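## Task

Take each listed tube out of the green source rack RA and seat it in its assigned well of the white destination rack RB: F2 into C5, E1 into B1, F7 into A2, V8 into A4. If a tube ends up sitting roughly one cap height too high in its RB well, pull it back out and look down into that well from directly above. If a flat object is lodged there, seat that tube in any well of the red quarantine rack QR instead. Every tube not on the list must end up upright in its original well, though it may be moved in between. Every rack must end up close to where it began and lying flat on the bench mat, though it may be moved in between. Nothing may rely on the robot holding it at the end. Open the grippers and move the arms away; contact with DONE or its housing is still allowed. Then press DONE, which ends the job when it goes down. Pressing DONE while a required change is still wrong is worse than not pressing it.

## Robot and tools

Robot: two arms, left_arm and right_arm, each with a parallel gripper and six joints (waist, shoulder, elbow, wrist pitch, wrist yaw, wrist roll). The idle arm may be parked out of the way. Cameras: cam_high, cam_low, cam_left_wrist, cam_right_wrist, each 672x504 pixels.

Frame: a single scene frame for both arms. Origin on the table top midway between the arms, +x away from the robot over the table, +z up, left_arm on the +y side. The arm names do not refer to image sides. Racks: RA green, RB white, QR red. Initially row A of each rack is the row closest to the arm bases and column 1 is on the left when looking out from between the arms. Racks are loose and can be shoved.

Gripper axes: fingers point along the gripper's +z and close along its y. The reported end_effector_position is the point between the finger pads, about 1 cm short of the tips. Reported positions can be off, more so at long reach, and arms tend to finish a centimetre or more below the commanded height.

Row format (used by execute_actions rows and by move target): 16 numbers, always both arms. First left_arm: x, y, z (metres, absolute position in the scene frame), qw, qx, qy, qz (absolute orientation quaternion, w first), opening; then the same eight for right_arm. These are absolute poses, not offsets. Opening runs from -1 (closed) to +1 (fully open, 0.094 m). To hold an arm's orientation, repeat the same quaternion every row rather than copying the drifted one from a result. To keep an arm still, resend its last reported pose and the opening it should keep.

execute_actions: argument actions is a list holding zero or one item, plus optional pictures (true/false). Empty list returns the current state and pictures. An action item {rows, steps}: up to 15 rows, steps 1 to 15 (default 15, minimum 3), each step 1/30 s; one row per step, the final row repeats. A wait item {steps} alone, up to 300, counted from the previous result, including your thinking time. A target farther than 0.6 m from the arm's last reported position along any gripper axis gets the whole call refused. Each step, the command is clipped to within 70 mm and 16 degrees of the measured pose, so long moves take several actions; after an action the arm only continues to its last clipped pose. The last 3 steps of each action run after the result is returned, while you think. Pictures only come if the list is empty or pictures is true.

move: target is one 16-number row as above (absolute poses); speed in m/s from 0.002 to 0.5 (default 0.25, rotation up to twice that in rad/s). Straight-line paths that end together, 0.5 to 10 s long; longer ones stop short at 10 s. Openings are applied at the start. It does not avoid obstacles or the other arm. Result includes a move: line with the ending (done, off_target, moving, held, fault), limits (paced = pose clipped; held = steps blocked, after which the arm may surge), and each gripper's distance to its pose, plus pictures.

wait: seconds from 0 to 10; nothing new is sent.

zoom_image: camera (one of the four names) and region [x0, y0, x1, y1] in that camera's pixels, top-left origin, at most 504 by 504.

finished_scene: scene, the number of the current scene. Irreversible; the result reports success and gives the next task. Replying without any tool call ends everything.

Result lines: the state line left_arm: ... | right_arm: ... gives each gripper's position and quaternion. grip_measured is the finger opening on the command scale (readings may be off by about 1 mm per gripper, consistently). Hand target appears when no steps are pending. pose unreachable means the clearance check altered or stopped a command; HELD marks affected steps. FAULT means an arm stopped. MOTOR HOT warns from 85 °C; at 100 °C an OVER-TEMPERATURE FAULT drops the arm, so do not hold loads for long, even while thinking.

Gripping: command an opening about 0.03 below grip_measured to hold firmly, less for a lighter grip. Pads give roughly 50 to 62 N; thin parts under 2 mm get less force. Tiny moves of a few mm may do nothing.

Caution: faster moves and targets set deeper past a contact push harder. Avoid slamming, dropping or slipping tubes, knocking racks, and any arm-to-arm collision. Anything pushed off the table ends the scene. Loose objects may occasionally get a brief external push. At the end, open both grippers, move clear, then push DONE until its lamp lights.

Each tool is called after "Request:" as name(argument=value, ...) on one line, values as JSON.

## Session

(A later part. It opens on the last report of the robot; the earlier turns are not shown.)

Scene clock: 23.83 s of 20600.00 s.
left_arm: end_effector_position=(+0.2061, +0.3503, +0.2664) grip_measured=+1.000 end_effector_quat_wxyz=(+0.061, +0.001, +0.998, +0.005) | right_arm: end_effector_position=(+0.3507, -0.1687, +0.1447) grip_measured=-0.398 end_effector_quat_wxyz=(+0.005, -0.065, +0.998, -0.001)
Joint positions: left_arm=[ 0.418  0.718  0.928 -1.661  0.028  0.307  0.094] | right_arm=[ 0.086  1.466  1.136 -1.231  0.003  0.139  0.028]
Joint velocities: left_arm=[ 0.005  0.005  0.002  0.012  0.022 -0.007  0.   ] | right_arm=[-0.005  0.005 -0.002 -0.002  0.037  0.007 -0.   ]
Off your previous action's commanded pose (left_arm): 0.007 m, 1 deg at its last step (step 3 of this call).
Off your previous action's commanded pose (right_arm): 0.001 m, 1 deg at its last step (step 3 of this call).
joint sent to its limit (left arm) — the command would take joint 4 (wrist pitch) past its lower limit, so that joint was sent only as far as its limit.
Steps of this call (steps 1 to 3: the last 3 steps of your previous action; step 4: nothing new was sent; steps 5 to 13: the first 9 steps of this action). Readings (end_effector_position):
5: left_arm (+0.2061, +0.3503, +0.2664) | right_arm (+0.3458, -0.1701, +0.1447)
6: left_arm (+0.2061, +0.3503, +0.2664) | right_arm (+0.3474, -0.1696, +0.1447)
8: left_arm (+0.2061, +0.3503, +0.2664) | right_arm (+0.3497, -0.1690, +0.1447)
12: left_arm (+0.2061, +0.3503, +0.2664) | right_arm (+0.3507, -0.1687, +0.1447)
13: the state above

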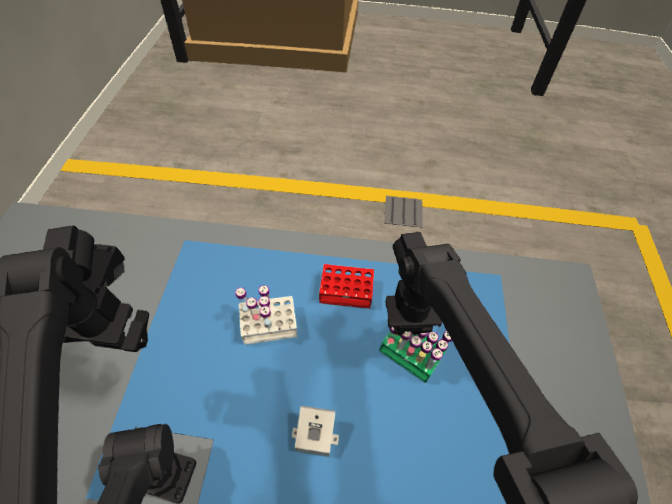

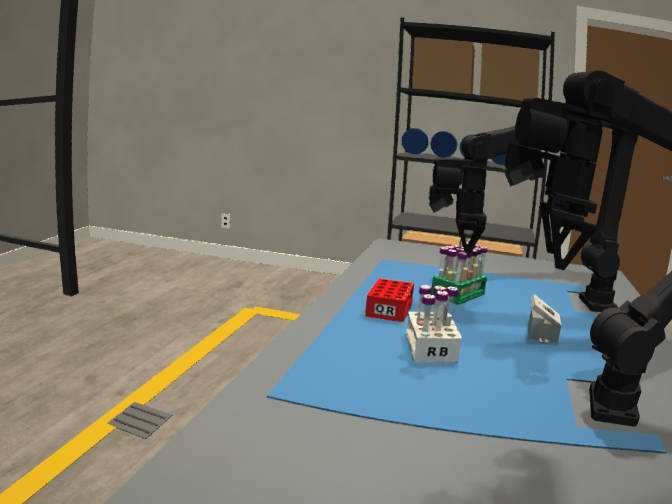

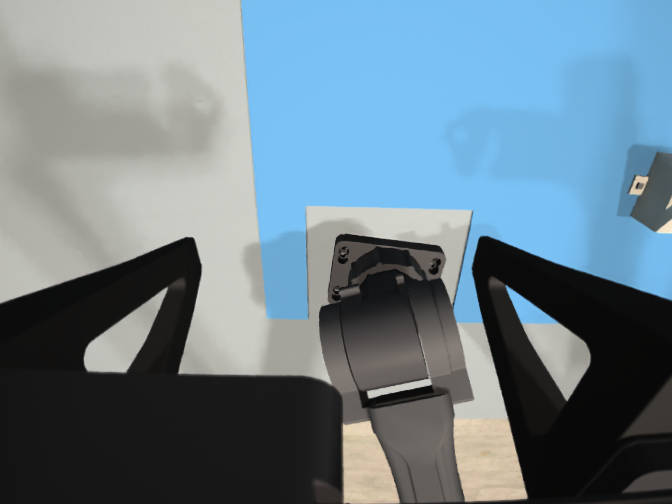

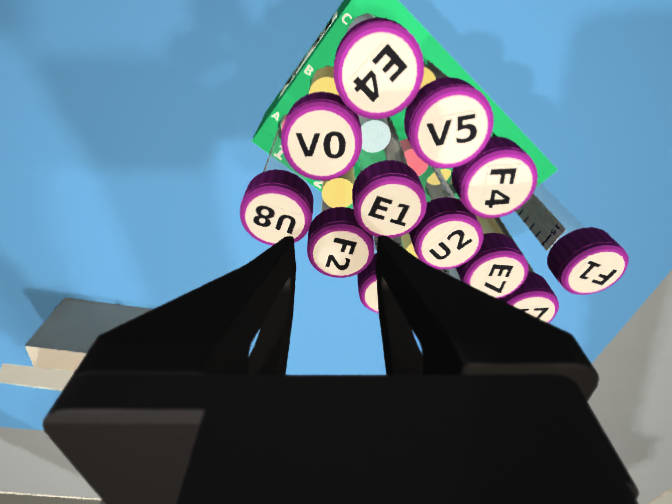

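Request:
execute_actions(actions=[{"rows":[[0.2,0.35,0.27,0.05,0,1,0,1,0.349,-0.170,0.146,0.008,-0.14,0.99,0.001,-0.44],[0.2,0.35,0.27,0.05,0,1,0,1,0.349,-0.170,0.146,0.008,-0.14,0.99,0.001,-0.44],[0.2,0.35,0.27,0.05,0,1,0,1,0.349,-0.170,0.146,0.008,-0.14,0.99,0.001,-0.44],[0.2,0.35,0.27,0.05,0,1,0,1,0.349,-0.170,0.146,0.008,-0.14,0.99,0.001,-0.44],[0.2,0.35,0.27,0.05,0,1,0,1,0.349,-0.170,0.146,0.008,-0.14,0.99,0.001,-0.44],[0.2,0.35,0.27,0.05,0,1,0,1,0.349,-0.170,0.146,0.008,-0.14,0.99,0.001,-0.44],[0.2,0.35,0.27,0.05,0,1,0,1,0.348,-0.170,0.142,0.008,-0.14,0.99,0.001,-0.44],[0.2,0.35,0.27,0.05,0,1,0,1,0.347,-0.170,0.138,0.008,-0.14,0.99,0.001,-0.44],[0.2,0.35,0.27,0.05,0,1,0,1,0.347,-0.170,0.135,0.01,-0.14,0.99,0.001,-0.44]],"steps":15}])

Request:
wait(seconds=0.1)

Scene clock: 38.43 s of 20600.00 s.
left_arm: end_effector_position=(+0.2061, +0.3503, +0.2664) grip_measured=+1.000 end_effector_quat_wxyz=(+0.061, +0.001, +0.998, +0.005) | right_arm: end_effector_position=(+0.3511, -0.1685, +0.1436) grip_measured=-0.438 end_effector_quat_wxyz=(+0.013, -0.129, +0.992, +0.000)
Joint positions: left_arm=[ 0.418  0.718  0.928 -1.661  0.028  0.307  0.094] | right_arm=[ 0.086  1.458  1.124 -1.211  0.003  0.01   0.026]
Joint velocities: left_arm=[-0.024 -0.005 -0.002  0.022  0.007  0.037  0.   ] | right_arm=[-0.005 -0.044 -0.037  0.042  0.081 -0.051 -0.001]
Off your previous action's commanded pose (left_arm): 0.007 m, 1 deg at its last step (step 3 of this call).
Off your previous action's commanded pose (right_arm): 0.002 m, 1 deg at its last step (step 3 of this call).
joint sent to its limit (left arm) — the command would take joint 4 (wrist pitch) past its lower limit, so that joint was sent only as far as its limit.
Steps of this call (steps 1 to 3: the last 3 steps of your previous action; steps 4 to 90: nothing new was sent; then 11.20 s passed at rest; steps 91 to 102: the first 12 steps of this action). Readings (end_effector_position):
91: left_arm (+0.2061, +0.3503, +0.2664) | right_arm (+0.3507, -0.1687, +0.1447)
92: left_arm (+0.2061, +0.3503, +0.2664) | right_arm (+0.3507, -0.1687, +0.1447)
94: left_arm (+0.2061, +0.3503, +0.2664) | right_arm (+0.3507, -0.1687, +0.1447)
98: left_arm (+0.2061, +0.3503, +0.2664) | right_arm (+0.3504, -0.1687, +0.1436)
102: the state above

Scene clock: 38.63 s of 20600.00 s.
left_arm: end_effector_position=(+0.2061, +0.3503, +0.2664) grip_measured=+1.000 end_effector_quat_wxyz=(+0.061, +0.001, +0.998, +0.005) | right_arm: end_effector_position=(+0.3512, -0.1685, +0.1437) grip_measured=-0.438 end_effector_quat_wxyz=(+0.015, -0.133, +0.991, +0.000)
Joint positions: left_arm=[ 0.418  0.718  0.928 -1.661  0.028  0.307  0.094] | right_arm=[ 0.086  1.456  1.123 -1.208  0.003  0.002  0.026]
Joint velocities: left_arm=[-0.005 -0.005 -0.012 -0.002  0.007 -0.022  0.   ] | right_arm=[-0.005  0.005  0.002 -0.017 -0.007 -0.037 -0.   ]
Hand target (left_arm): +0.201, +0.350, +0.269; +0.062, -0.000, +0.998, +0.004
Hand target (right_arm): +0.347, -0.170, +0.135; +0.010, -0.140, +0.990, +0.001
Off the commanded pose (left_arm): 0.007 m, 1 deg.
Off the commanded pose (right_arm): 0.010 m, 1 deg.
joint sent to its limit (left arm) — the command would take joint 4 (wrist pitch) past its lower limit, so that joint was sent only as far as its limit.
Kept back: nothing.
Steps of this call (steps 1 to 3: the last 3 steps of your previous action; steps 4 to 6: nothing new was sent). Readings (end_effector_position):
1: left_arm (+0.2061, +0.3503, +0.2664) | right_arm (+0.3509, -0.1686, +0.1435)
2: left_arm (+0.2061, +0.3503, +0.2664) | right_arm (+0.3510, -0.1686, +0.1435)
4: left_arm (+0.2061, +0.3503, +0.2664) | right_arm (+0.3512, -0.1685, +0.1437)
6: the state above

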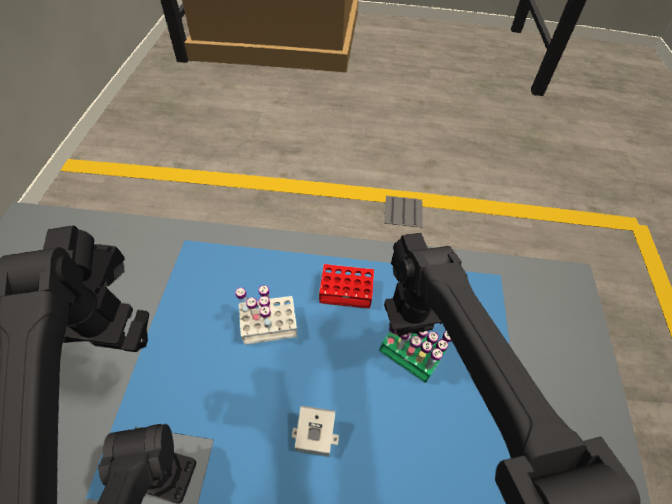

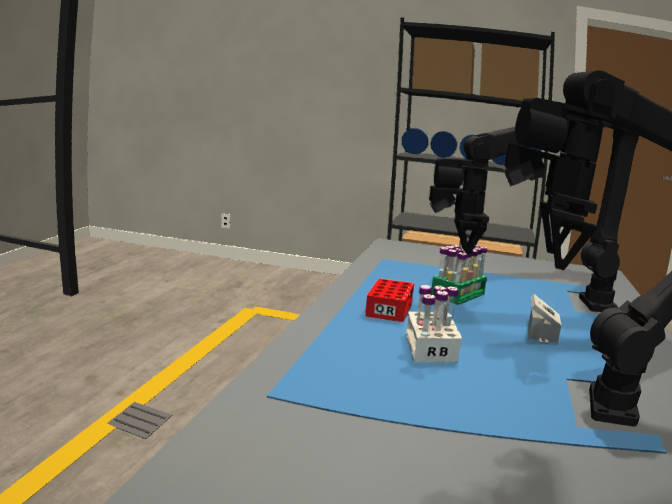

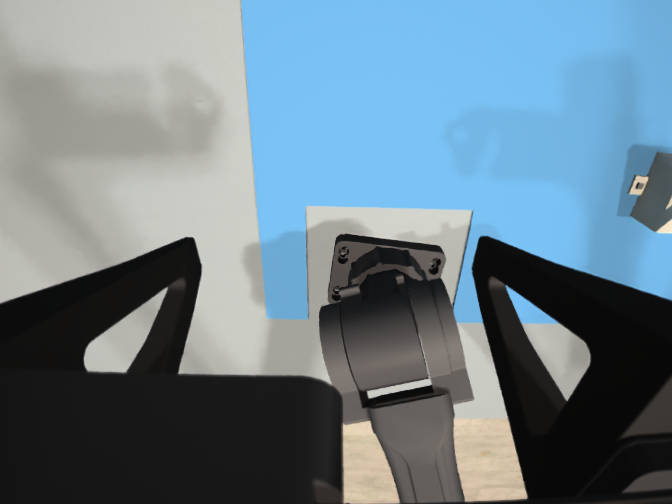

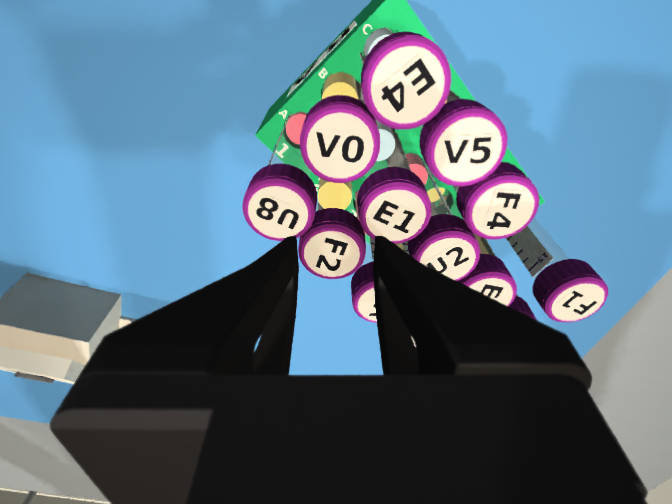

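Request:
execute_actions(actions=[{"rows":[[0.2,0.35,0.27,0.05,0,1,0,1,0.35,-0.160,0.19,0,0,0.99,0,-0.44]],"steps":12}])

Request:
move(target=[0.2,0.35,0.27,0.05,0,1,0,1,0.32,-0.148,0.165,0,0.267,0.964,0,-0.44])

Request:
move(target=[0.2,0.35,0.27,0.05,0,1,0,1,0.32,-0.148,0.13,0,0.267,0.964,0,-0.44], speed=0.06)

Scene clock: 39.13 s of 20600.00 s.
left_arm: end_effector_position=(+0.2061, +0.3503, +0.2664) grip_measured=+1.000 end_effector_quat_wxyz=(+0.061, +0.001, +0.998, +0.005) | right_arm: end_effector_position=(+0.3351, -0.1677, +0.1666) grip_measured=-0.438 end_effector_quat_wxyz=(-0.023, -0.025, +0.999, -0.004)
Joint positions: left_arm=[ 0.418  0.718  0.928 -1.661  0.028  0.307  0.094] | right_arm=[ 0.096  1.447  1.176 -1.346 -0.004  0.228  0.026]
Joint velocities: left_arm=[ 0.005  0.005  0.017 -0.002 -0.022 -0.007  0.   ] | right_arm=[ 0.005 -0.024  0.066 -0.051 -0.081  0.256  0.001]
joint sent to its limit (left arm) — the command would take joint 4 (wrist pitch) past its lower limit, so that joint was sent only as far as its limit.
Steps of this call (steps 1 to 6: nothing new was sent; steps 7 to 15: the first 9 steps of this action). Readings (end_effector_position):
7: left_arm (+0.2061, +0.3503, +0.2664) | right_arm (+0.3486, -0.1685, +0.1460)
8: left_arm (+0.2061, +0.3503, +0.2664) | right_arm (+0.3421, -0.1694, +0.1485)
10: left_arm (+0.2061, +0.3503, +0.2664) | right_arm (+0.3345, -0.1702, +0.1555)
14: left_arm (+0.2061, +0.3503, +0.2664) | right_arm (+0.3346, -0.1680, +0.1655)
15: the state above

Scene clock: 41.27 s of 20600.00 s.
left_arm: end_effector_position=(+0.2061, +0.3503, +0.2664) grip_measured=+1.000 end_effector_quat_wxyz=(+0.061, +0.001, +0.998, +0.005) | right_arm: end_effector_position=(+0.3222, -0.1497, +0.1622) grip_measured=-0.438 end_effector_quat_wxyz=(-0.009, +0.263, +0.965, -0.003)
Joint positions: left_arm=[ 0.418  0.718  0.928 -1.661  0.028  0.307  0.094] | right_arm=[ 0.149  1.414  1.13  -1.305 -0.005  0.863  0.026]
Joint velocities: left_arm=[-0.015  0.005 -0.012  0.002  0.007 -0.051  0.   ] | right_arm=[-0.015  0.005 -0.022  0.012  0.022 -0.007 -0.   ]
Hand target (left_arm): +0.201, +0.350, +0.269; +0.062, -0.000, +0.998, +0.004
Hand target (right_arm): +0.320, -0.148, +0.165; -0.000, +0.267, +0.964, +0.000
Off your previous action's commanded pose (left_arm): 0.007 m, 1 deg at its last step (step 3 of this call).
Off your previous action's commanded pose (right_arm): 0.028 m, 3 deg at its last step (step 3 of this call).
Off the commanded pose (left_arm): 0.007 m, 1 deg.
Off the commanded pose (right_arm): 0.004 m, 1 deg.
joint sent to its limit (left arm) — the command would take joint 4 (wrist pitch) past its lower limit, so that joint was sent only as far as its limit.
Kept back: nothing.
move: done

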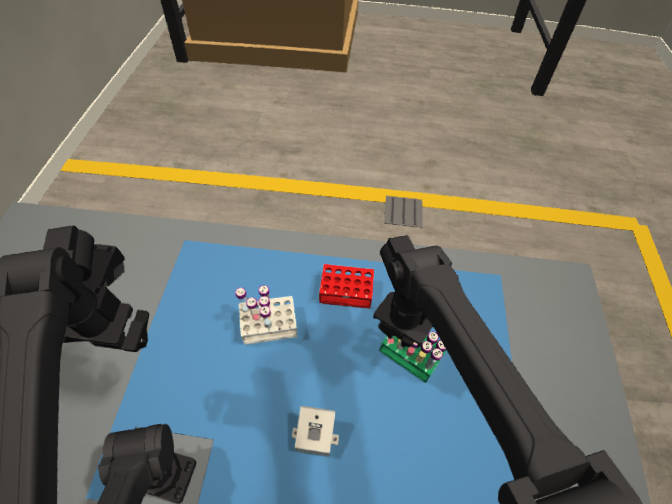

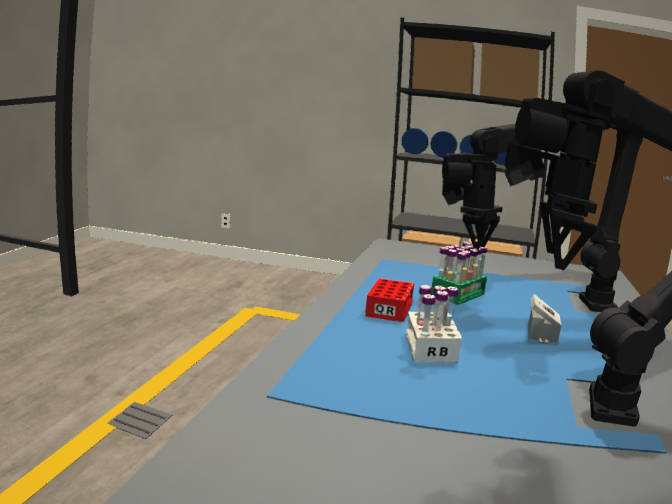

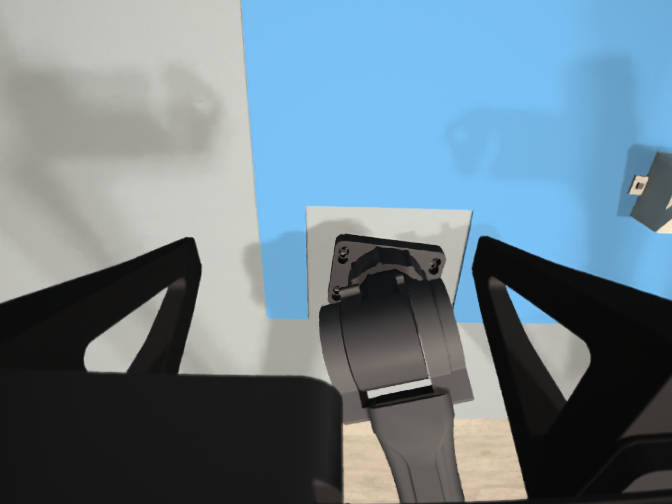

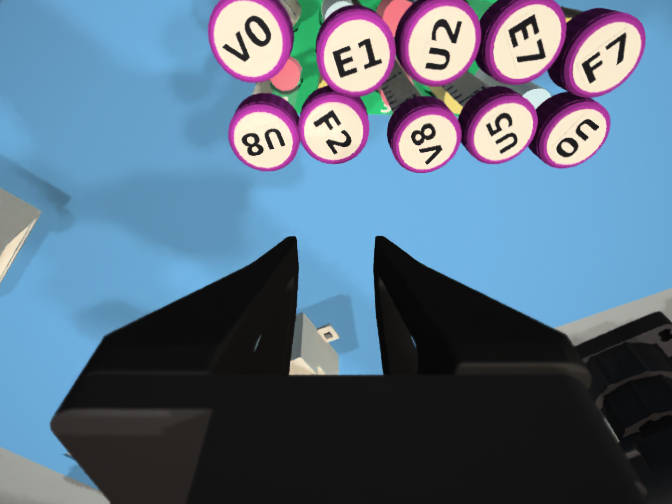

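Scene clock: 42.10 s of 20600.00 s.
left_arm: end_effector_position=(+0.2061, +0.3503, +0.2664) grip_measured=+1.000 end_effector_quat_wxyz=(+0.061, +0.001, +0.998, +0.005) | right_arm: end_effector_position=(+0.3210, -0.1503, +0.1377) grip_measured=-0.438 end_effector_quat_wxyz=(+0.003, +0.264, +0.965, +0.004)
Joint positions: left_arm=[ 0.418  0.718  0.928 -1.661  0.028  0.307  0.094] | right_arm=[ 0.149  1.414  1.063 -1.21  -0.003  0.866  0.026]
Joint velocities: left_arm=[-0.015 -0.005  0.007 -0.012 -0.022  0.022  0.   ] | right_arm=[ 0.005 -0.005 -0.002 -0.022 -0.066 -0.007  0.001]
Hand target (left_arm): +0.201, +0.350, +0.269; +0.062, -0.000, +0.998, +0.004
Hand target (right_arm): +0.320, -0.148, +0.130; +0.000, +0.267, +0.964, +0.000
Off the commanded pose (left_arm): 0.007 m, 1 deg.
Off the commanded pose (right_arm): 0.008 m, 1 deg.
joint sent to its limit (left arm) — the command would take joint 4 (wrist pitch) past its lower limit, so that joint was sent only as far as its limit.
Kept back: nothing.
move: done

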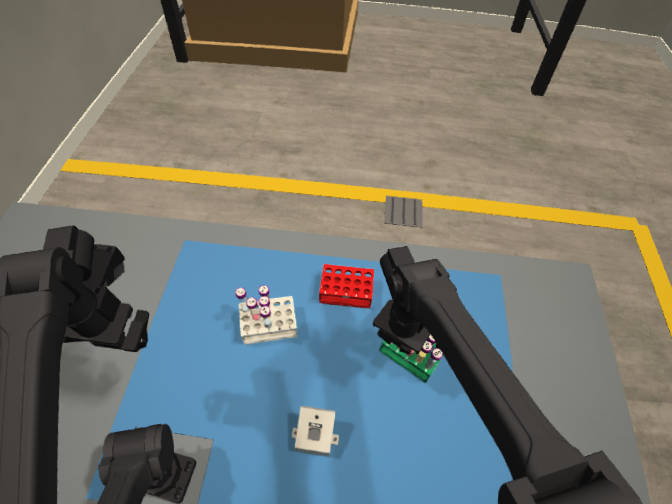

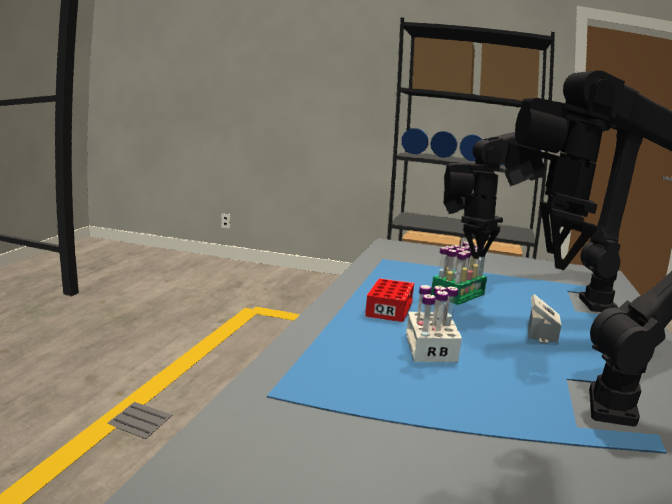

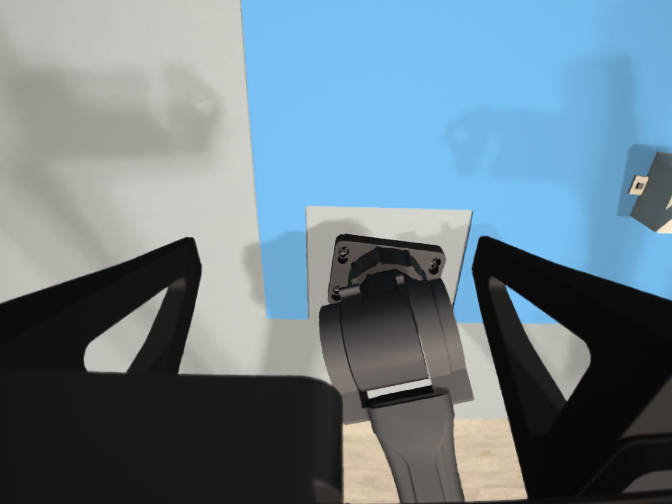

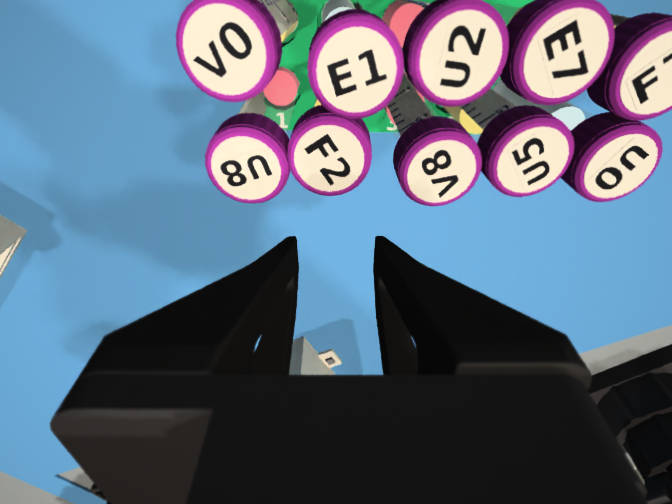

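Request:
move(target=[0.2,0.35,0.27,0.05,0,1,0,1,0.348,-0.160,0.135,0,0.267,0.964,0,-0.44], speed=0.04)

Scene clock: 43.37 s of 20600.00 s.
left_arm: end_effector_position=(+0.2061, +0.3503, +0.2664) grip_measured=+1.000 end_effector_quat_wxyz=(+0.061, +0.001, +0.998, +0.005) | right_arm: end_effector_position=(+0.3253, -0.1636, +0.1203) grip_measured=-0.438 end_effector_quat_wxyz=(-0.017, +0.270, +0.963, -0.009)
Joint positions: left_arm=[ 0.418  0.718  0.928 -1.661  0.028  0.307  0.094] | right_arm=[ 0.114  1.462  1.063 -1.21  -0.002  0.844  0.026]
Joint velocities: left_arm=[-0.024 -0.005 -0.012  0.002  0.007 -0.051  0.   ] | right_arm=[ 0.005 -0.015  0.007 -0.012  0.081 -0.037 -0.001]
Hand target (left_arm): +0.201, +0.350, +0.269; +0.062, -0.000, +0.998, +0.004
Hand target (right_arm): +0.347, -0.161, +0.135; +0.001, +0.267, +0.964, -0.000
Off the commanded pose (left_arm): 0.007 m, 1 deg.
Off the commanded pose (right_arm): 0.027 m, 2 deg.
joint sent to its limit (left arm) — the command would take joint 4 (wrist pitch) past its lower limit, so that joint was sent only as far as its limit.
Kept back: nothing.
move: off_target (right_arm)

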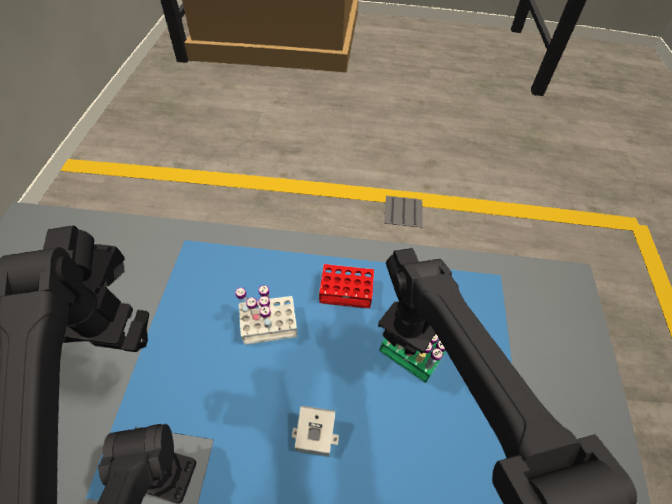

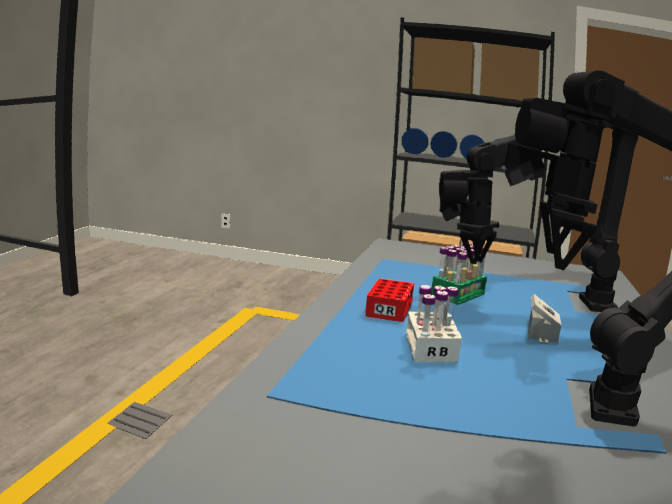

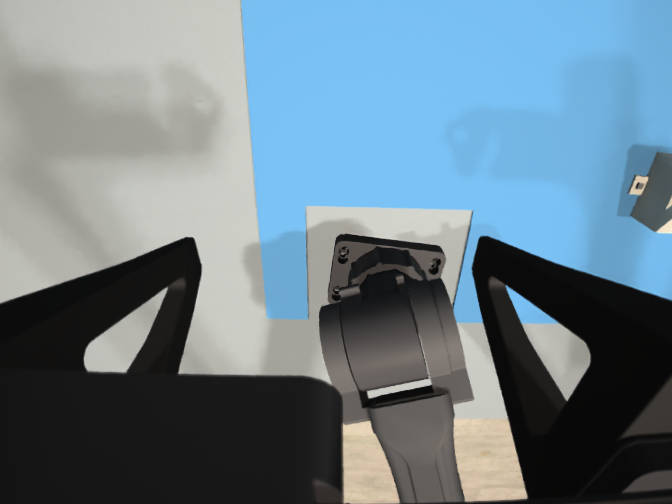

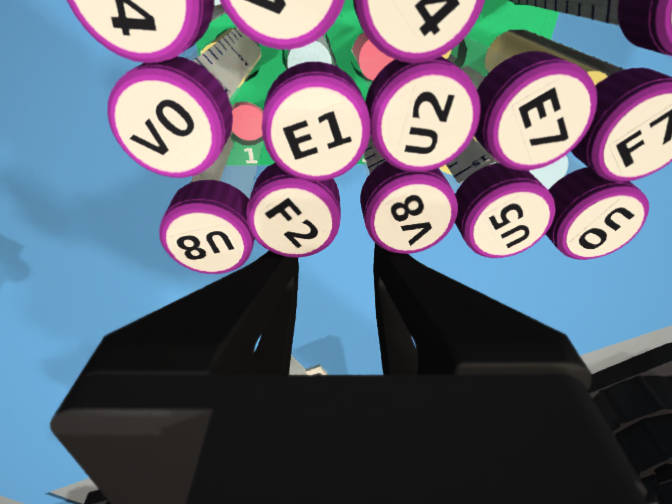

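Request:
execute_actions(actions=[{"rows":[[0.2,0.35,0.27,0.05,0,1,0,1,0.344,-0.152,0.135,0,0.267,0.964,0,-0.44],[0.2,0.35,0.27,0.05,0,1,0,1,0.344,-0.152,0.135,0,0.267,0.964,0,-0.44],[0.2,0.35,0.27,0.05,0,1,0,1,0.344,-0.152,0.135,0,0.267,0.964,0,-0.44],[0.2,0.35,0.27,0.05,0,1,0,1,0.344,-0.152,0.135,0,0.267,0.964,0,-0.44],[0.2,0.35,0.27,0.05,0,1,0,1,0.349,-0.1505,0.1405,0.006,0.267,0.964,0.004,-0.44],[0.2,0.35,0.27,0.05,0,1,0,1,0.354,-0.149,0.146,0.0125,0.267,0.964,0.008,-0.44]],"steps":15}], pictures=true)

Scene clock: 43.93 s of 20600.00 s.
left_arm: end_effector_position=(+0.2061, +0.3503, +0.2664) grip_measured=+1.000 end_effector_quat_wxyz=(+0.061, +0.001, +0.998, +0.005) | right_arm: end_effector_position=(+0.3356, -0.1582, +0.1305) grip_measured=-0.438 end_effector_quat_wxyz=(-0.004, +0.268, +0.963, -0.001)
Joint positions: left_arm=[ 0.418  0.718  0.928 -1.661  0.028  0.307  0.094] | right_arm=[ 0.119  1.462  1.092 -1.21  -0.002  0.844  0.026]
Joint velocities: left_arm=[-0.005  0.005  0.012  0.002 -0.051 -0.007  0.   ] | right_arm=[-0.024  0.005  0.061  0.007 -0.037  0.051  0.   ]
joint sent to its limit (left arm) — the command would take joint 4 (wrist pitch) past its lower limit, so that joint was sent only as far as its limit.
Steps of this call (steps 1 to 5: nothing new was sent; steps 6 to 17: the first 12 steps of this action). Readings (end_effector_position):
6: left_arm (+0.2061, +0.3503, +0.2664) | right_arm (+0.3253, -0.1636, +0.1203)
7: left_arm (+0.2061, +0.3503, +0.2664) | right_arm (+0.3252, -0.1633, +0.1203)
9: left_arm (+0.2061, +0.3503, +0.2664) | right_arm (+0.3250, -0.1624, +0.1203)
13: left_arm (+0.2061, +0.3503, +0.2664) | right_arm (+0.3293, -0.1601, +0.1245)
17: the state above

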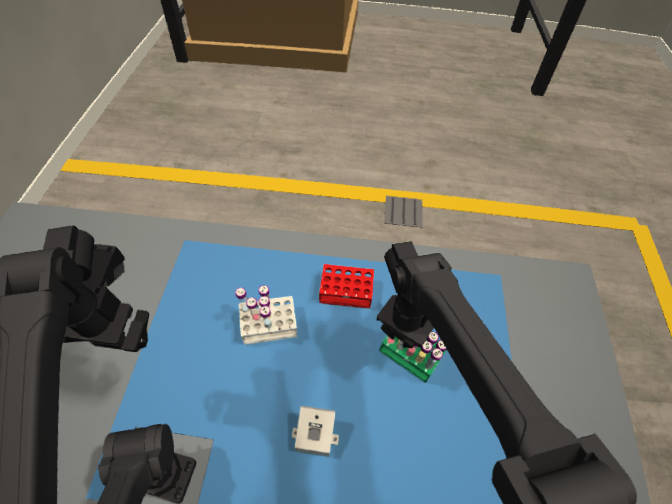

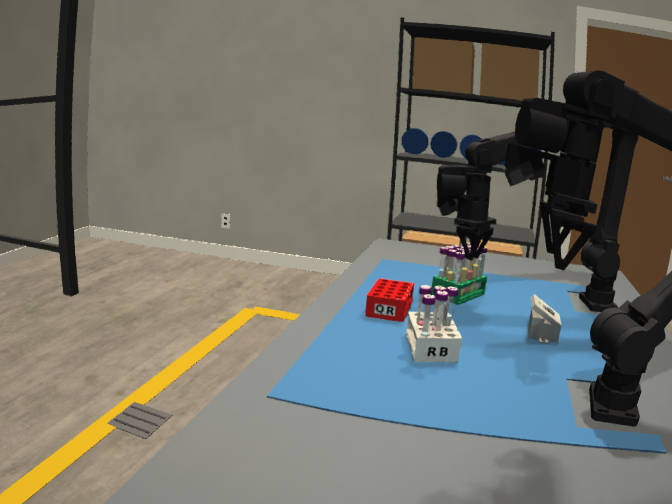

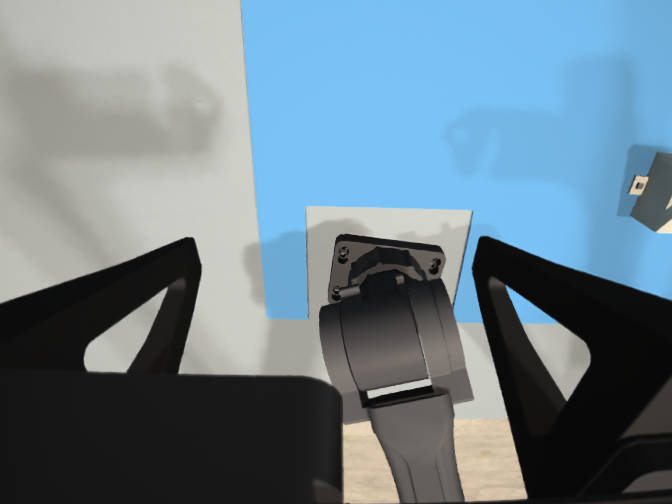

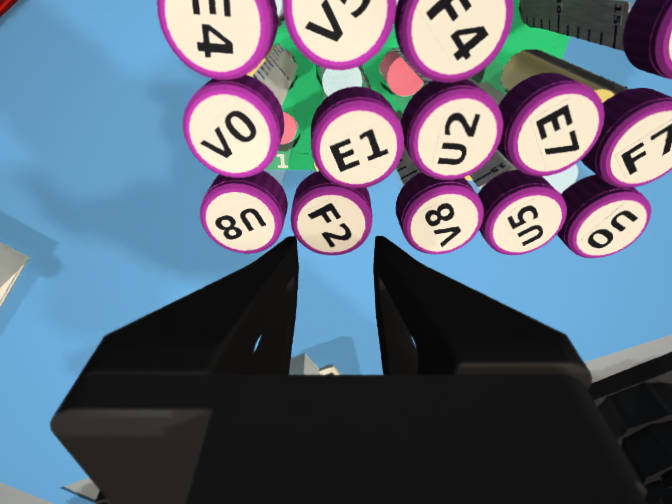

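Request:
execute_actions(actions=[{"rows":[[0.2,0.35,0.27,0.05,0,1,0,1,0.358,-0.156,0.147,0.0125,0.267,0.964,0.008,-0.44],[0.2,0.35,0.27,0.05,0,1,0,1,0.36,-0.157,0.147,0.0125,0.267,0.964,0.008,-0.44],[0.2,0.35,0.27,0.05,0,1,0,1,0.362,-0.1585,0.147,0.0125,0.267,0.964,0.008,-0.44],[0.2,0.35,0.27,0.05,0,1,0,1,0.364,-0.16,0.147,0.0125,0.267,0.964,0.008,-0.44],[0.2,0.35,0.27,0.05,0,1,0,1,0.366,-0.161,0.147,0.0125,0.267,0.964,0.008,-0.44],[0.2,0.35,0.27,0.05,0,1,0,1,0.368,-0.1625,0.147,0.0125,0.267,0.964,0.008,-0.44],[0.2,0.35,0.27,0.05,0,1,0,1,0.37,-0.164,0.147,0.0125,0.267,0.964,0.008,-0.44],[0.2,0.35,0.27,0.05,0,1,0,1,0.372,-0.165,0.147,0.0125,0.267,0.964,0.008,-0.44]],"steps":15}])

Request:
execute_actions(actions=[{"steps":6}], pictures=true)

Scene clock: 44.63 s of 20600.00 s.
left_arm: end_effector_position=(+0.2061, +0.3503, +0.2664) grip_measured=+1.000 end_effector_quat_wxyz=(+0.061, +0.001, +0.998, +0.005) | right_arm: end_effector_position=(+0.3503, -0.1681, +0.1339) grip_measured=-0.438 end_effector_quat_wxyz=(-0.001, +0.273, +0.962, +0.001)
Joint positions: left_arm=[ 0.418  0.718  0.928 -1.661  0.028  0.307  0.094] | right_arm=[ 0.086  1.483  1.124 -1.214 -0.003  0.821  0.026]
Joint velocities: left_arm=[ 0.005 -0.015 -0.002 -0.012  0.066  0.051  0.   ] | right_arm=[-0.044  0.024  0.037 -0.017 -0.066 -0.081 -0.001]
Off your previous action's commanded pose (left_arm): 0.007 m, 1 deg at its last step (step 3 of this call).
Off your previous action's commanded pose (right_arm): 0.025 m, 2 deg at its last step (step 3 of this call).
joint sent to its limit (left arm) — the command would take joint 4 (wrist pitch) past its lower limit, so that joint was sent only as far as its limit.
Steps of this call (steps 1 to 3: the last 3 steps of your previous action; steps 4 to 9: nothing new was sent; steps 10 to 21: the first 12 steps of this action). Readings (end_effector_position):
10: left_arm (+0.2061, +0.3503, +0.2664) | right_arm (+0.3364, -0.1581, +0.1312)
11: left_arm (+0.2061, +0.3503, +0.2664) | right_arm (+0.3364, -0.1582, +0.1312)
13: left_arm (+0.2061, +0.3503, +0.2664) | right_arm (+0.3375, -0.1594, +0.1314)
17: left_arm (+0.2061, +0.3503, +0.2664) | right_arm (+0.3439, -0.1644, +0.1330)
21: the state above

Scene clock: 44.83 s of 20600.00 s.
left_arm: end_effector_position=(+0.2061, +0.3503, +0.2664) grip_measured=+1.000 end_effector_quat_wxyz=(+0.061, +0.001, +0.998, +0.005) | right_arm: end_effector_position=(+0.3510, -0.1684, +0.1339) grip_measured=-0.438 end_effector_quat_wxyz=(-0.001, +0.271, +0.962, +0.000)
Joint positions: left_arm=[ 0.418  0.718  0.928 -1.661  0.028  0.307  0.094] | right_arm=[ 0.084  1.484  1.126 -1.214 -0.002  0.816  0.026]
Joint velocities: left_arm=[-0.024 -0.015 -0.002  0.012  0.007 -0.007  0.   ] | right_arm=[ 0.005 -0.024  0.002  0.007 -0.051 -0.051 -0.   ]
Hand target (left_arm): +0.201, +0.350, +0.269; +0.062, -0.000, +0.998, +0.004
Hand target (right_arm): +0.371, -0.166, +0.147; +0.013, +0.267, +0.964, +0.008
Off the commanded pose (left_arm): 0.007 m, 1 deg.
Off the commanded pose (right_arm): 0.025 m, 2 deg.
joint sent to its limit (left arm) — the command would take joint 4 (wrist pitch) past its lower limit, so that joint was sent only as far as its limit.
Kept back: nothing.
Steps of this call (steps 1 to 3: the last 3 steps of your previous action; steps 4 to 6: nothing new was sent). Readings (end_effector_position):
1: left_arm (+0.2061, +0.3503, +0.2664) | right_arm (+0.3509, -0.1685, +0.1339)
2: left_arm (+0.2061, +0.3503, +0.2664) | right_arm (+0.3510, -0.1684, +0.1339)
4: left_arm (+0.2061, +0.3503, +0.2664) | right_arm (+0.3510, -0.1684, +0.1339)
6: the state above

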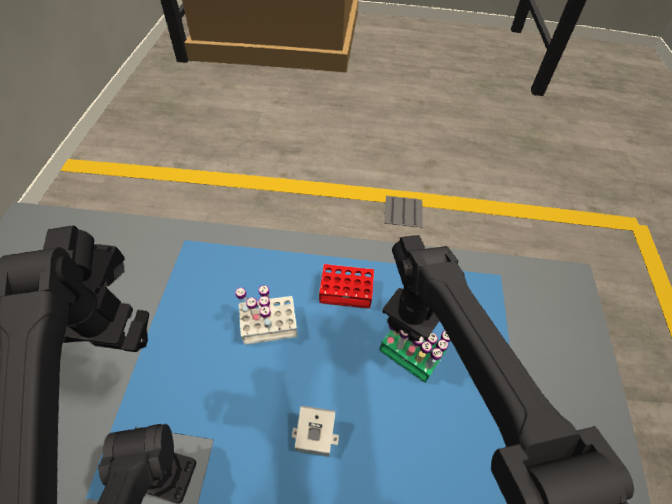

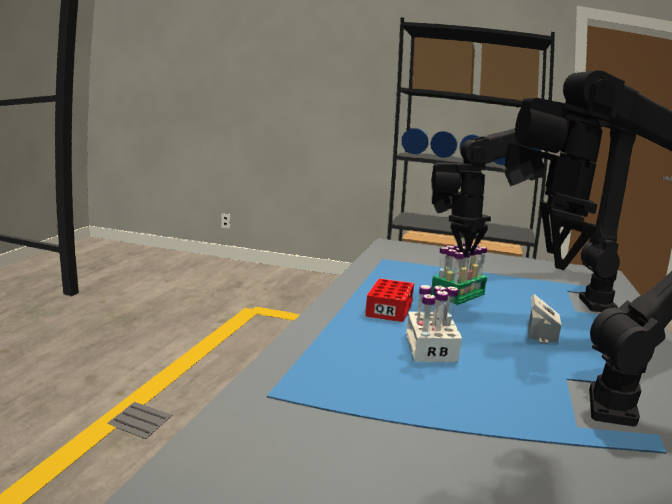

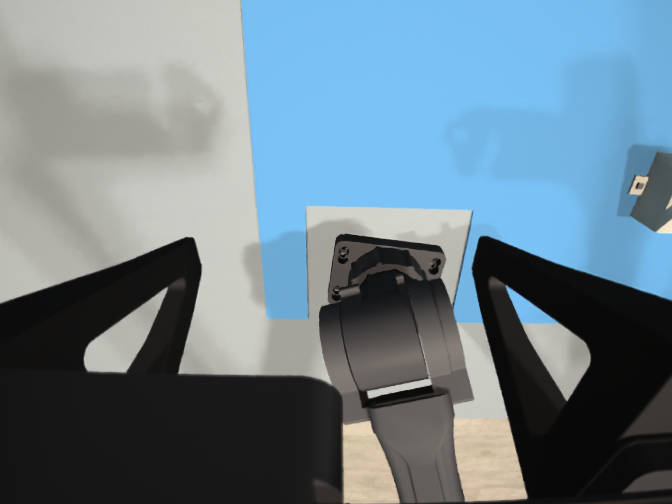

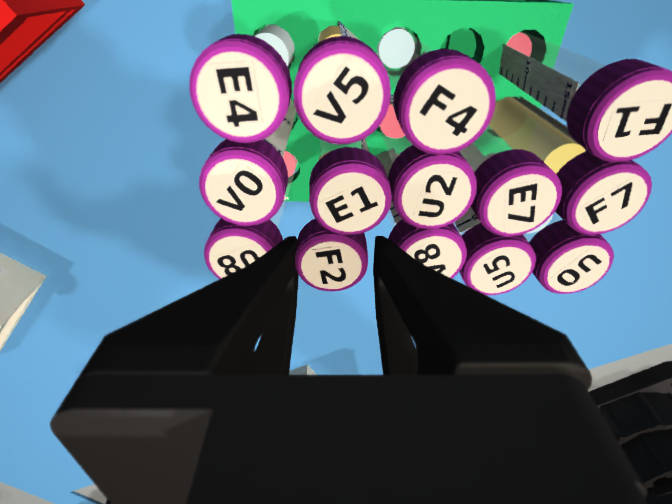

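Advance slightly more, then close.

Request:
execute_actions(actions=[{"rows":[[0.2,0.35,0.27,0.05,0,1,0,1,0.375,-0.166,0.145,0.0125,0.267,0.964,0.008,-0.44],[0.2,0.35,0.27,0.05,0,1,0,1,0.375,-0.166,0.145,0.0125,0.267,0.964,0.008,-0.44],[0.2,0.35,0.27,0.05,0,1,0,1,0.375,-0.166,0.145,0.0125,0.267,0.964,0.008,-0.44],[0.2,0.35,0.27,0.05,0,1,0,1,0.375,-0.166,0.145,0.0125,0.267,0.964,0.008,-0.44],[0.2,0.35,0.27,0.05,0,1,0,1,0.375,-0.166,0.145,0.0125,0.267,0.964,0.008,-0.5],[0.2,0.35,0.27,0.05,0,1,0,1,0.375,-0.166,0.145,0.0125,0.267,0.964,0.008,-0.56]],"steps":15}], pictures=true)

Scene clock: 45.40 s of 20600.00 s.
left_arm: end_effector_position=(+0.2061, +0.3503, +0.2664) grip_measured=+1.000 end_effector_quat_wxyz=(+0.061, +0.001, +0.998, +0.005) | right_arm: end_effector_position=(+0.3528, -0.1689, +0.1325) grip_measured=-0.542 end_effector_quat_wxyz=(-0.003, +0.270, +0.963, -0.000)
Joint positions: left_arm=[ 0.418  0.718  0.928 -1.661  0.028  0.307  0.094] | right_arm=[ 0.082  1.492  1.13  -1.214 -0.002  0.812  0.022]
Joint velocities: left_arm=[-0.005  0.005 -0.022 -0.022 -0.007  0.007  0.   ] | right_arm=[ 0.005 -0.005 -0.007  0.017  0.037 -0.066 -0.001]
joint sent to its limit (left arm) — the command would take joint 4 (wrist pitch) past its lower limit, so that joint was sent only as far as its limit.
Steps of this call (steps 1 to 5: nothing new was sent; steps 6 to 17: the first 12 steps of this action). Readings (end_effector_position):
6: left_arm (+0.2061, +0.3503, +0.2664) | right_arm (+0.3510, -0.1684, +0.1337)
7: left_arm (+0.2061, +0.3503, +0.2664) | right_arm (+0.3512, -0.1685, +0.1335)
9: left_arm (+0.2061, +0.3503, +0.2664) | right_arm (+0.3516, -0.1688, +0.1331)
13: left_arm (+0.2061, +0.3503, +0.2664) | right_arm (+0.3527, -0.1690, +0.1325)
17: the state above

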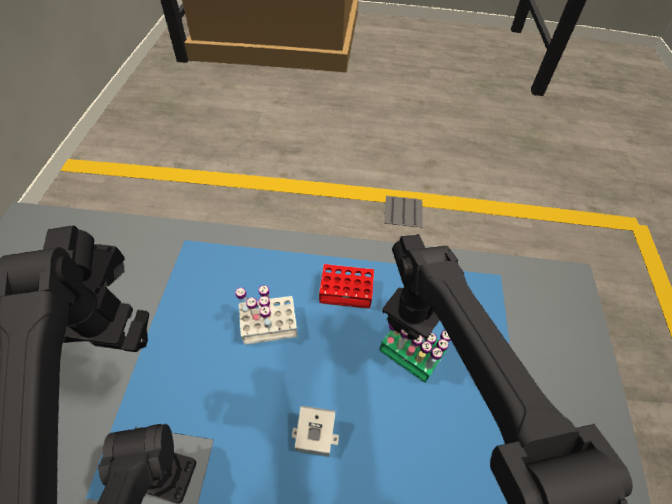

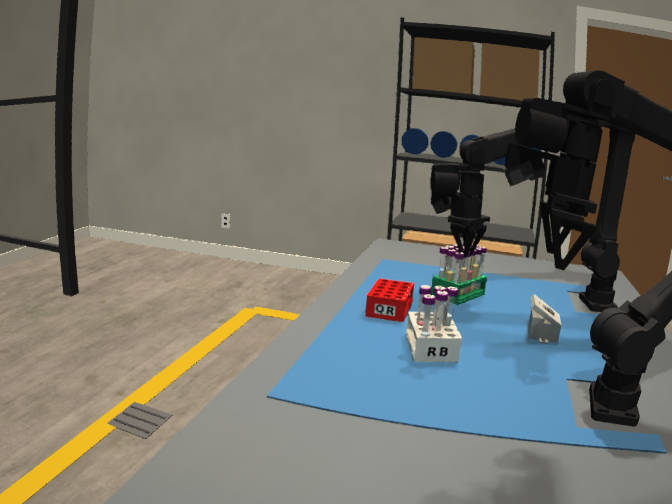

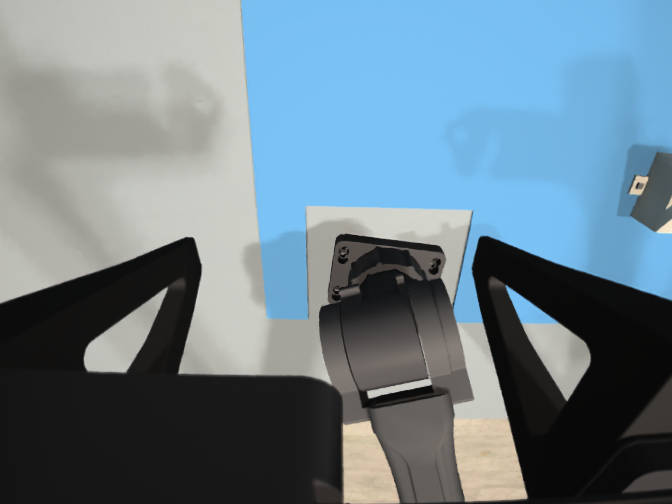

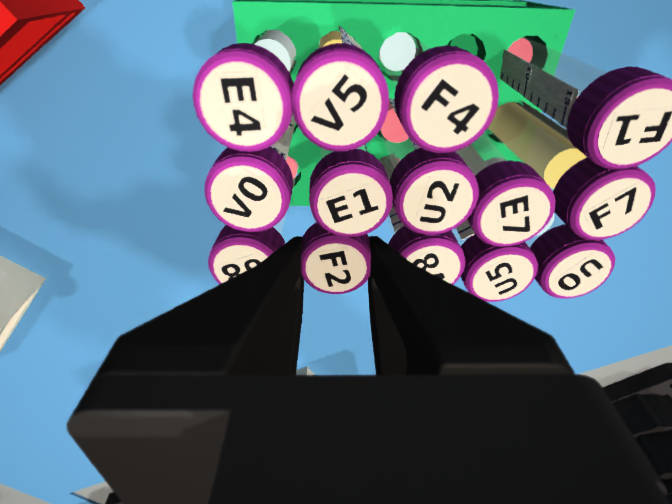

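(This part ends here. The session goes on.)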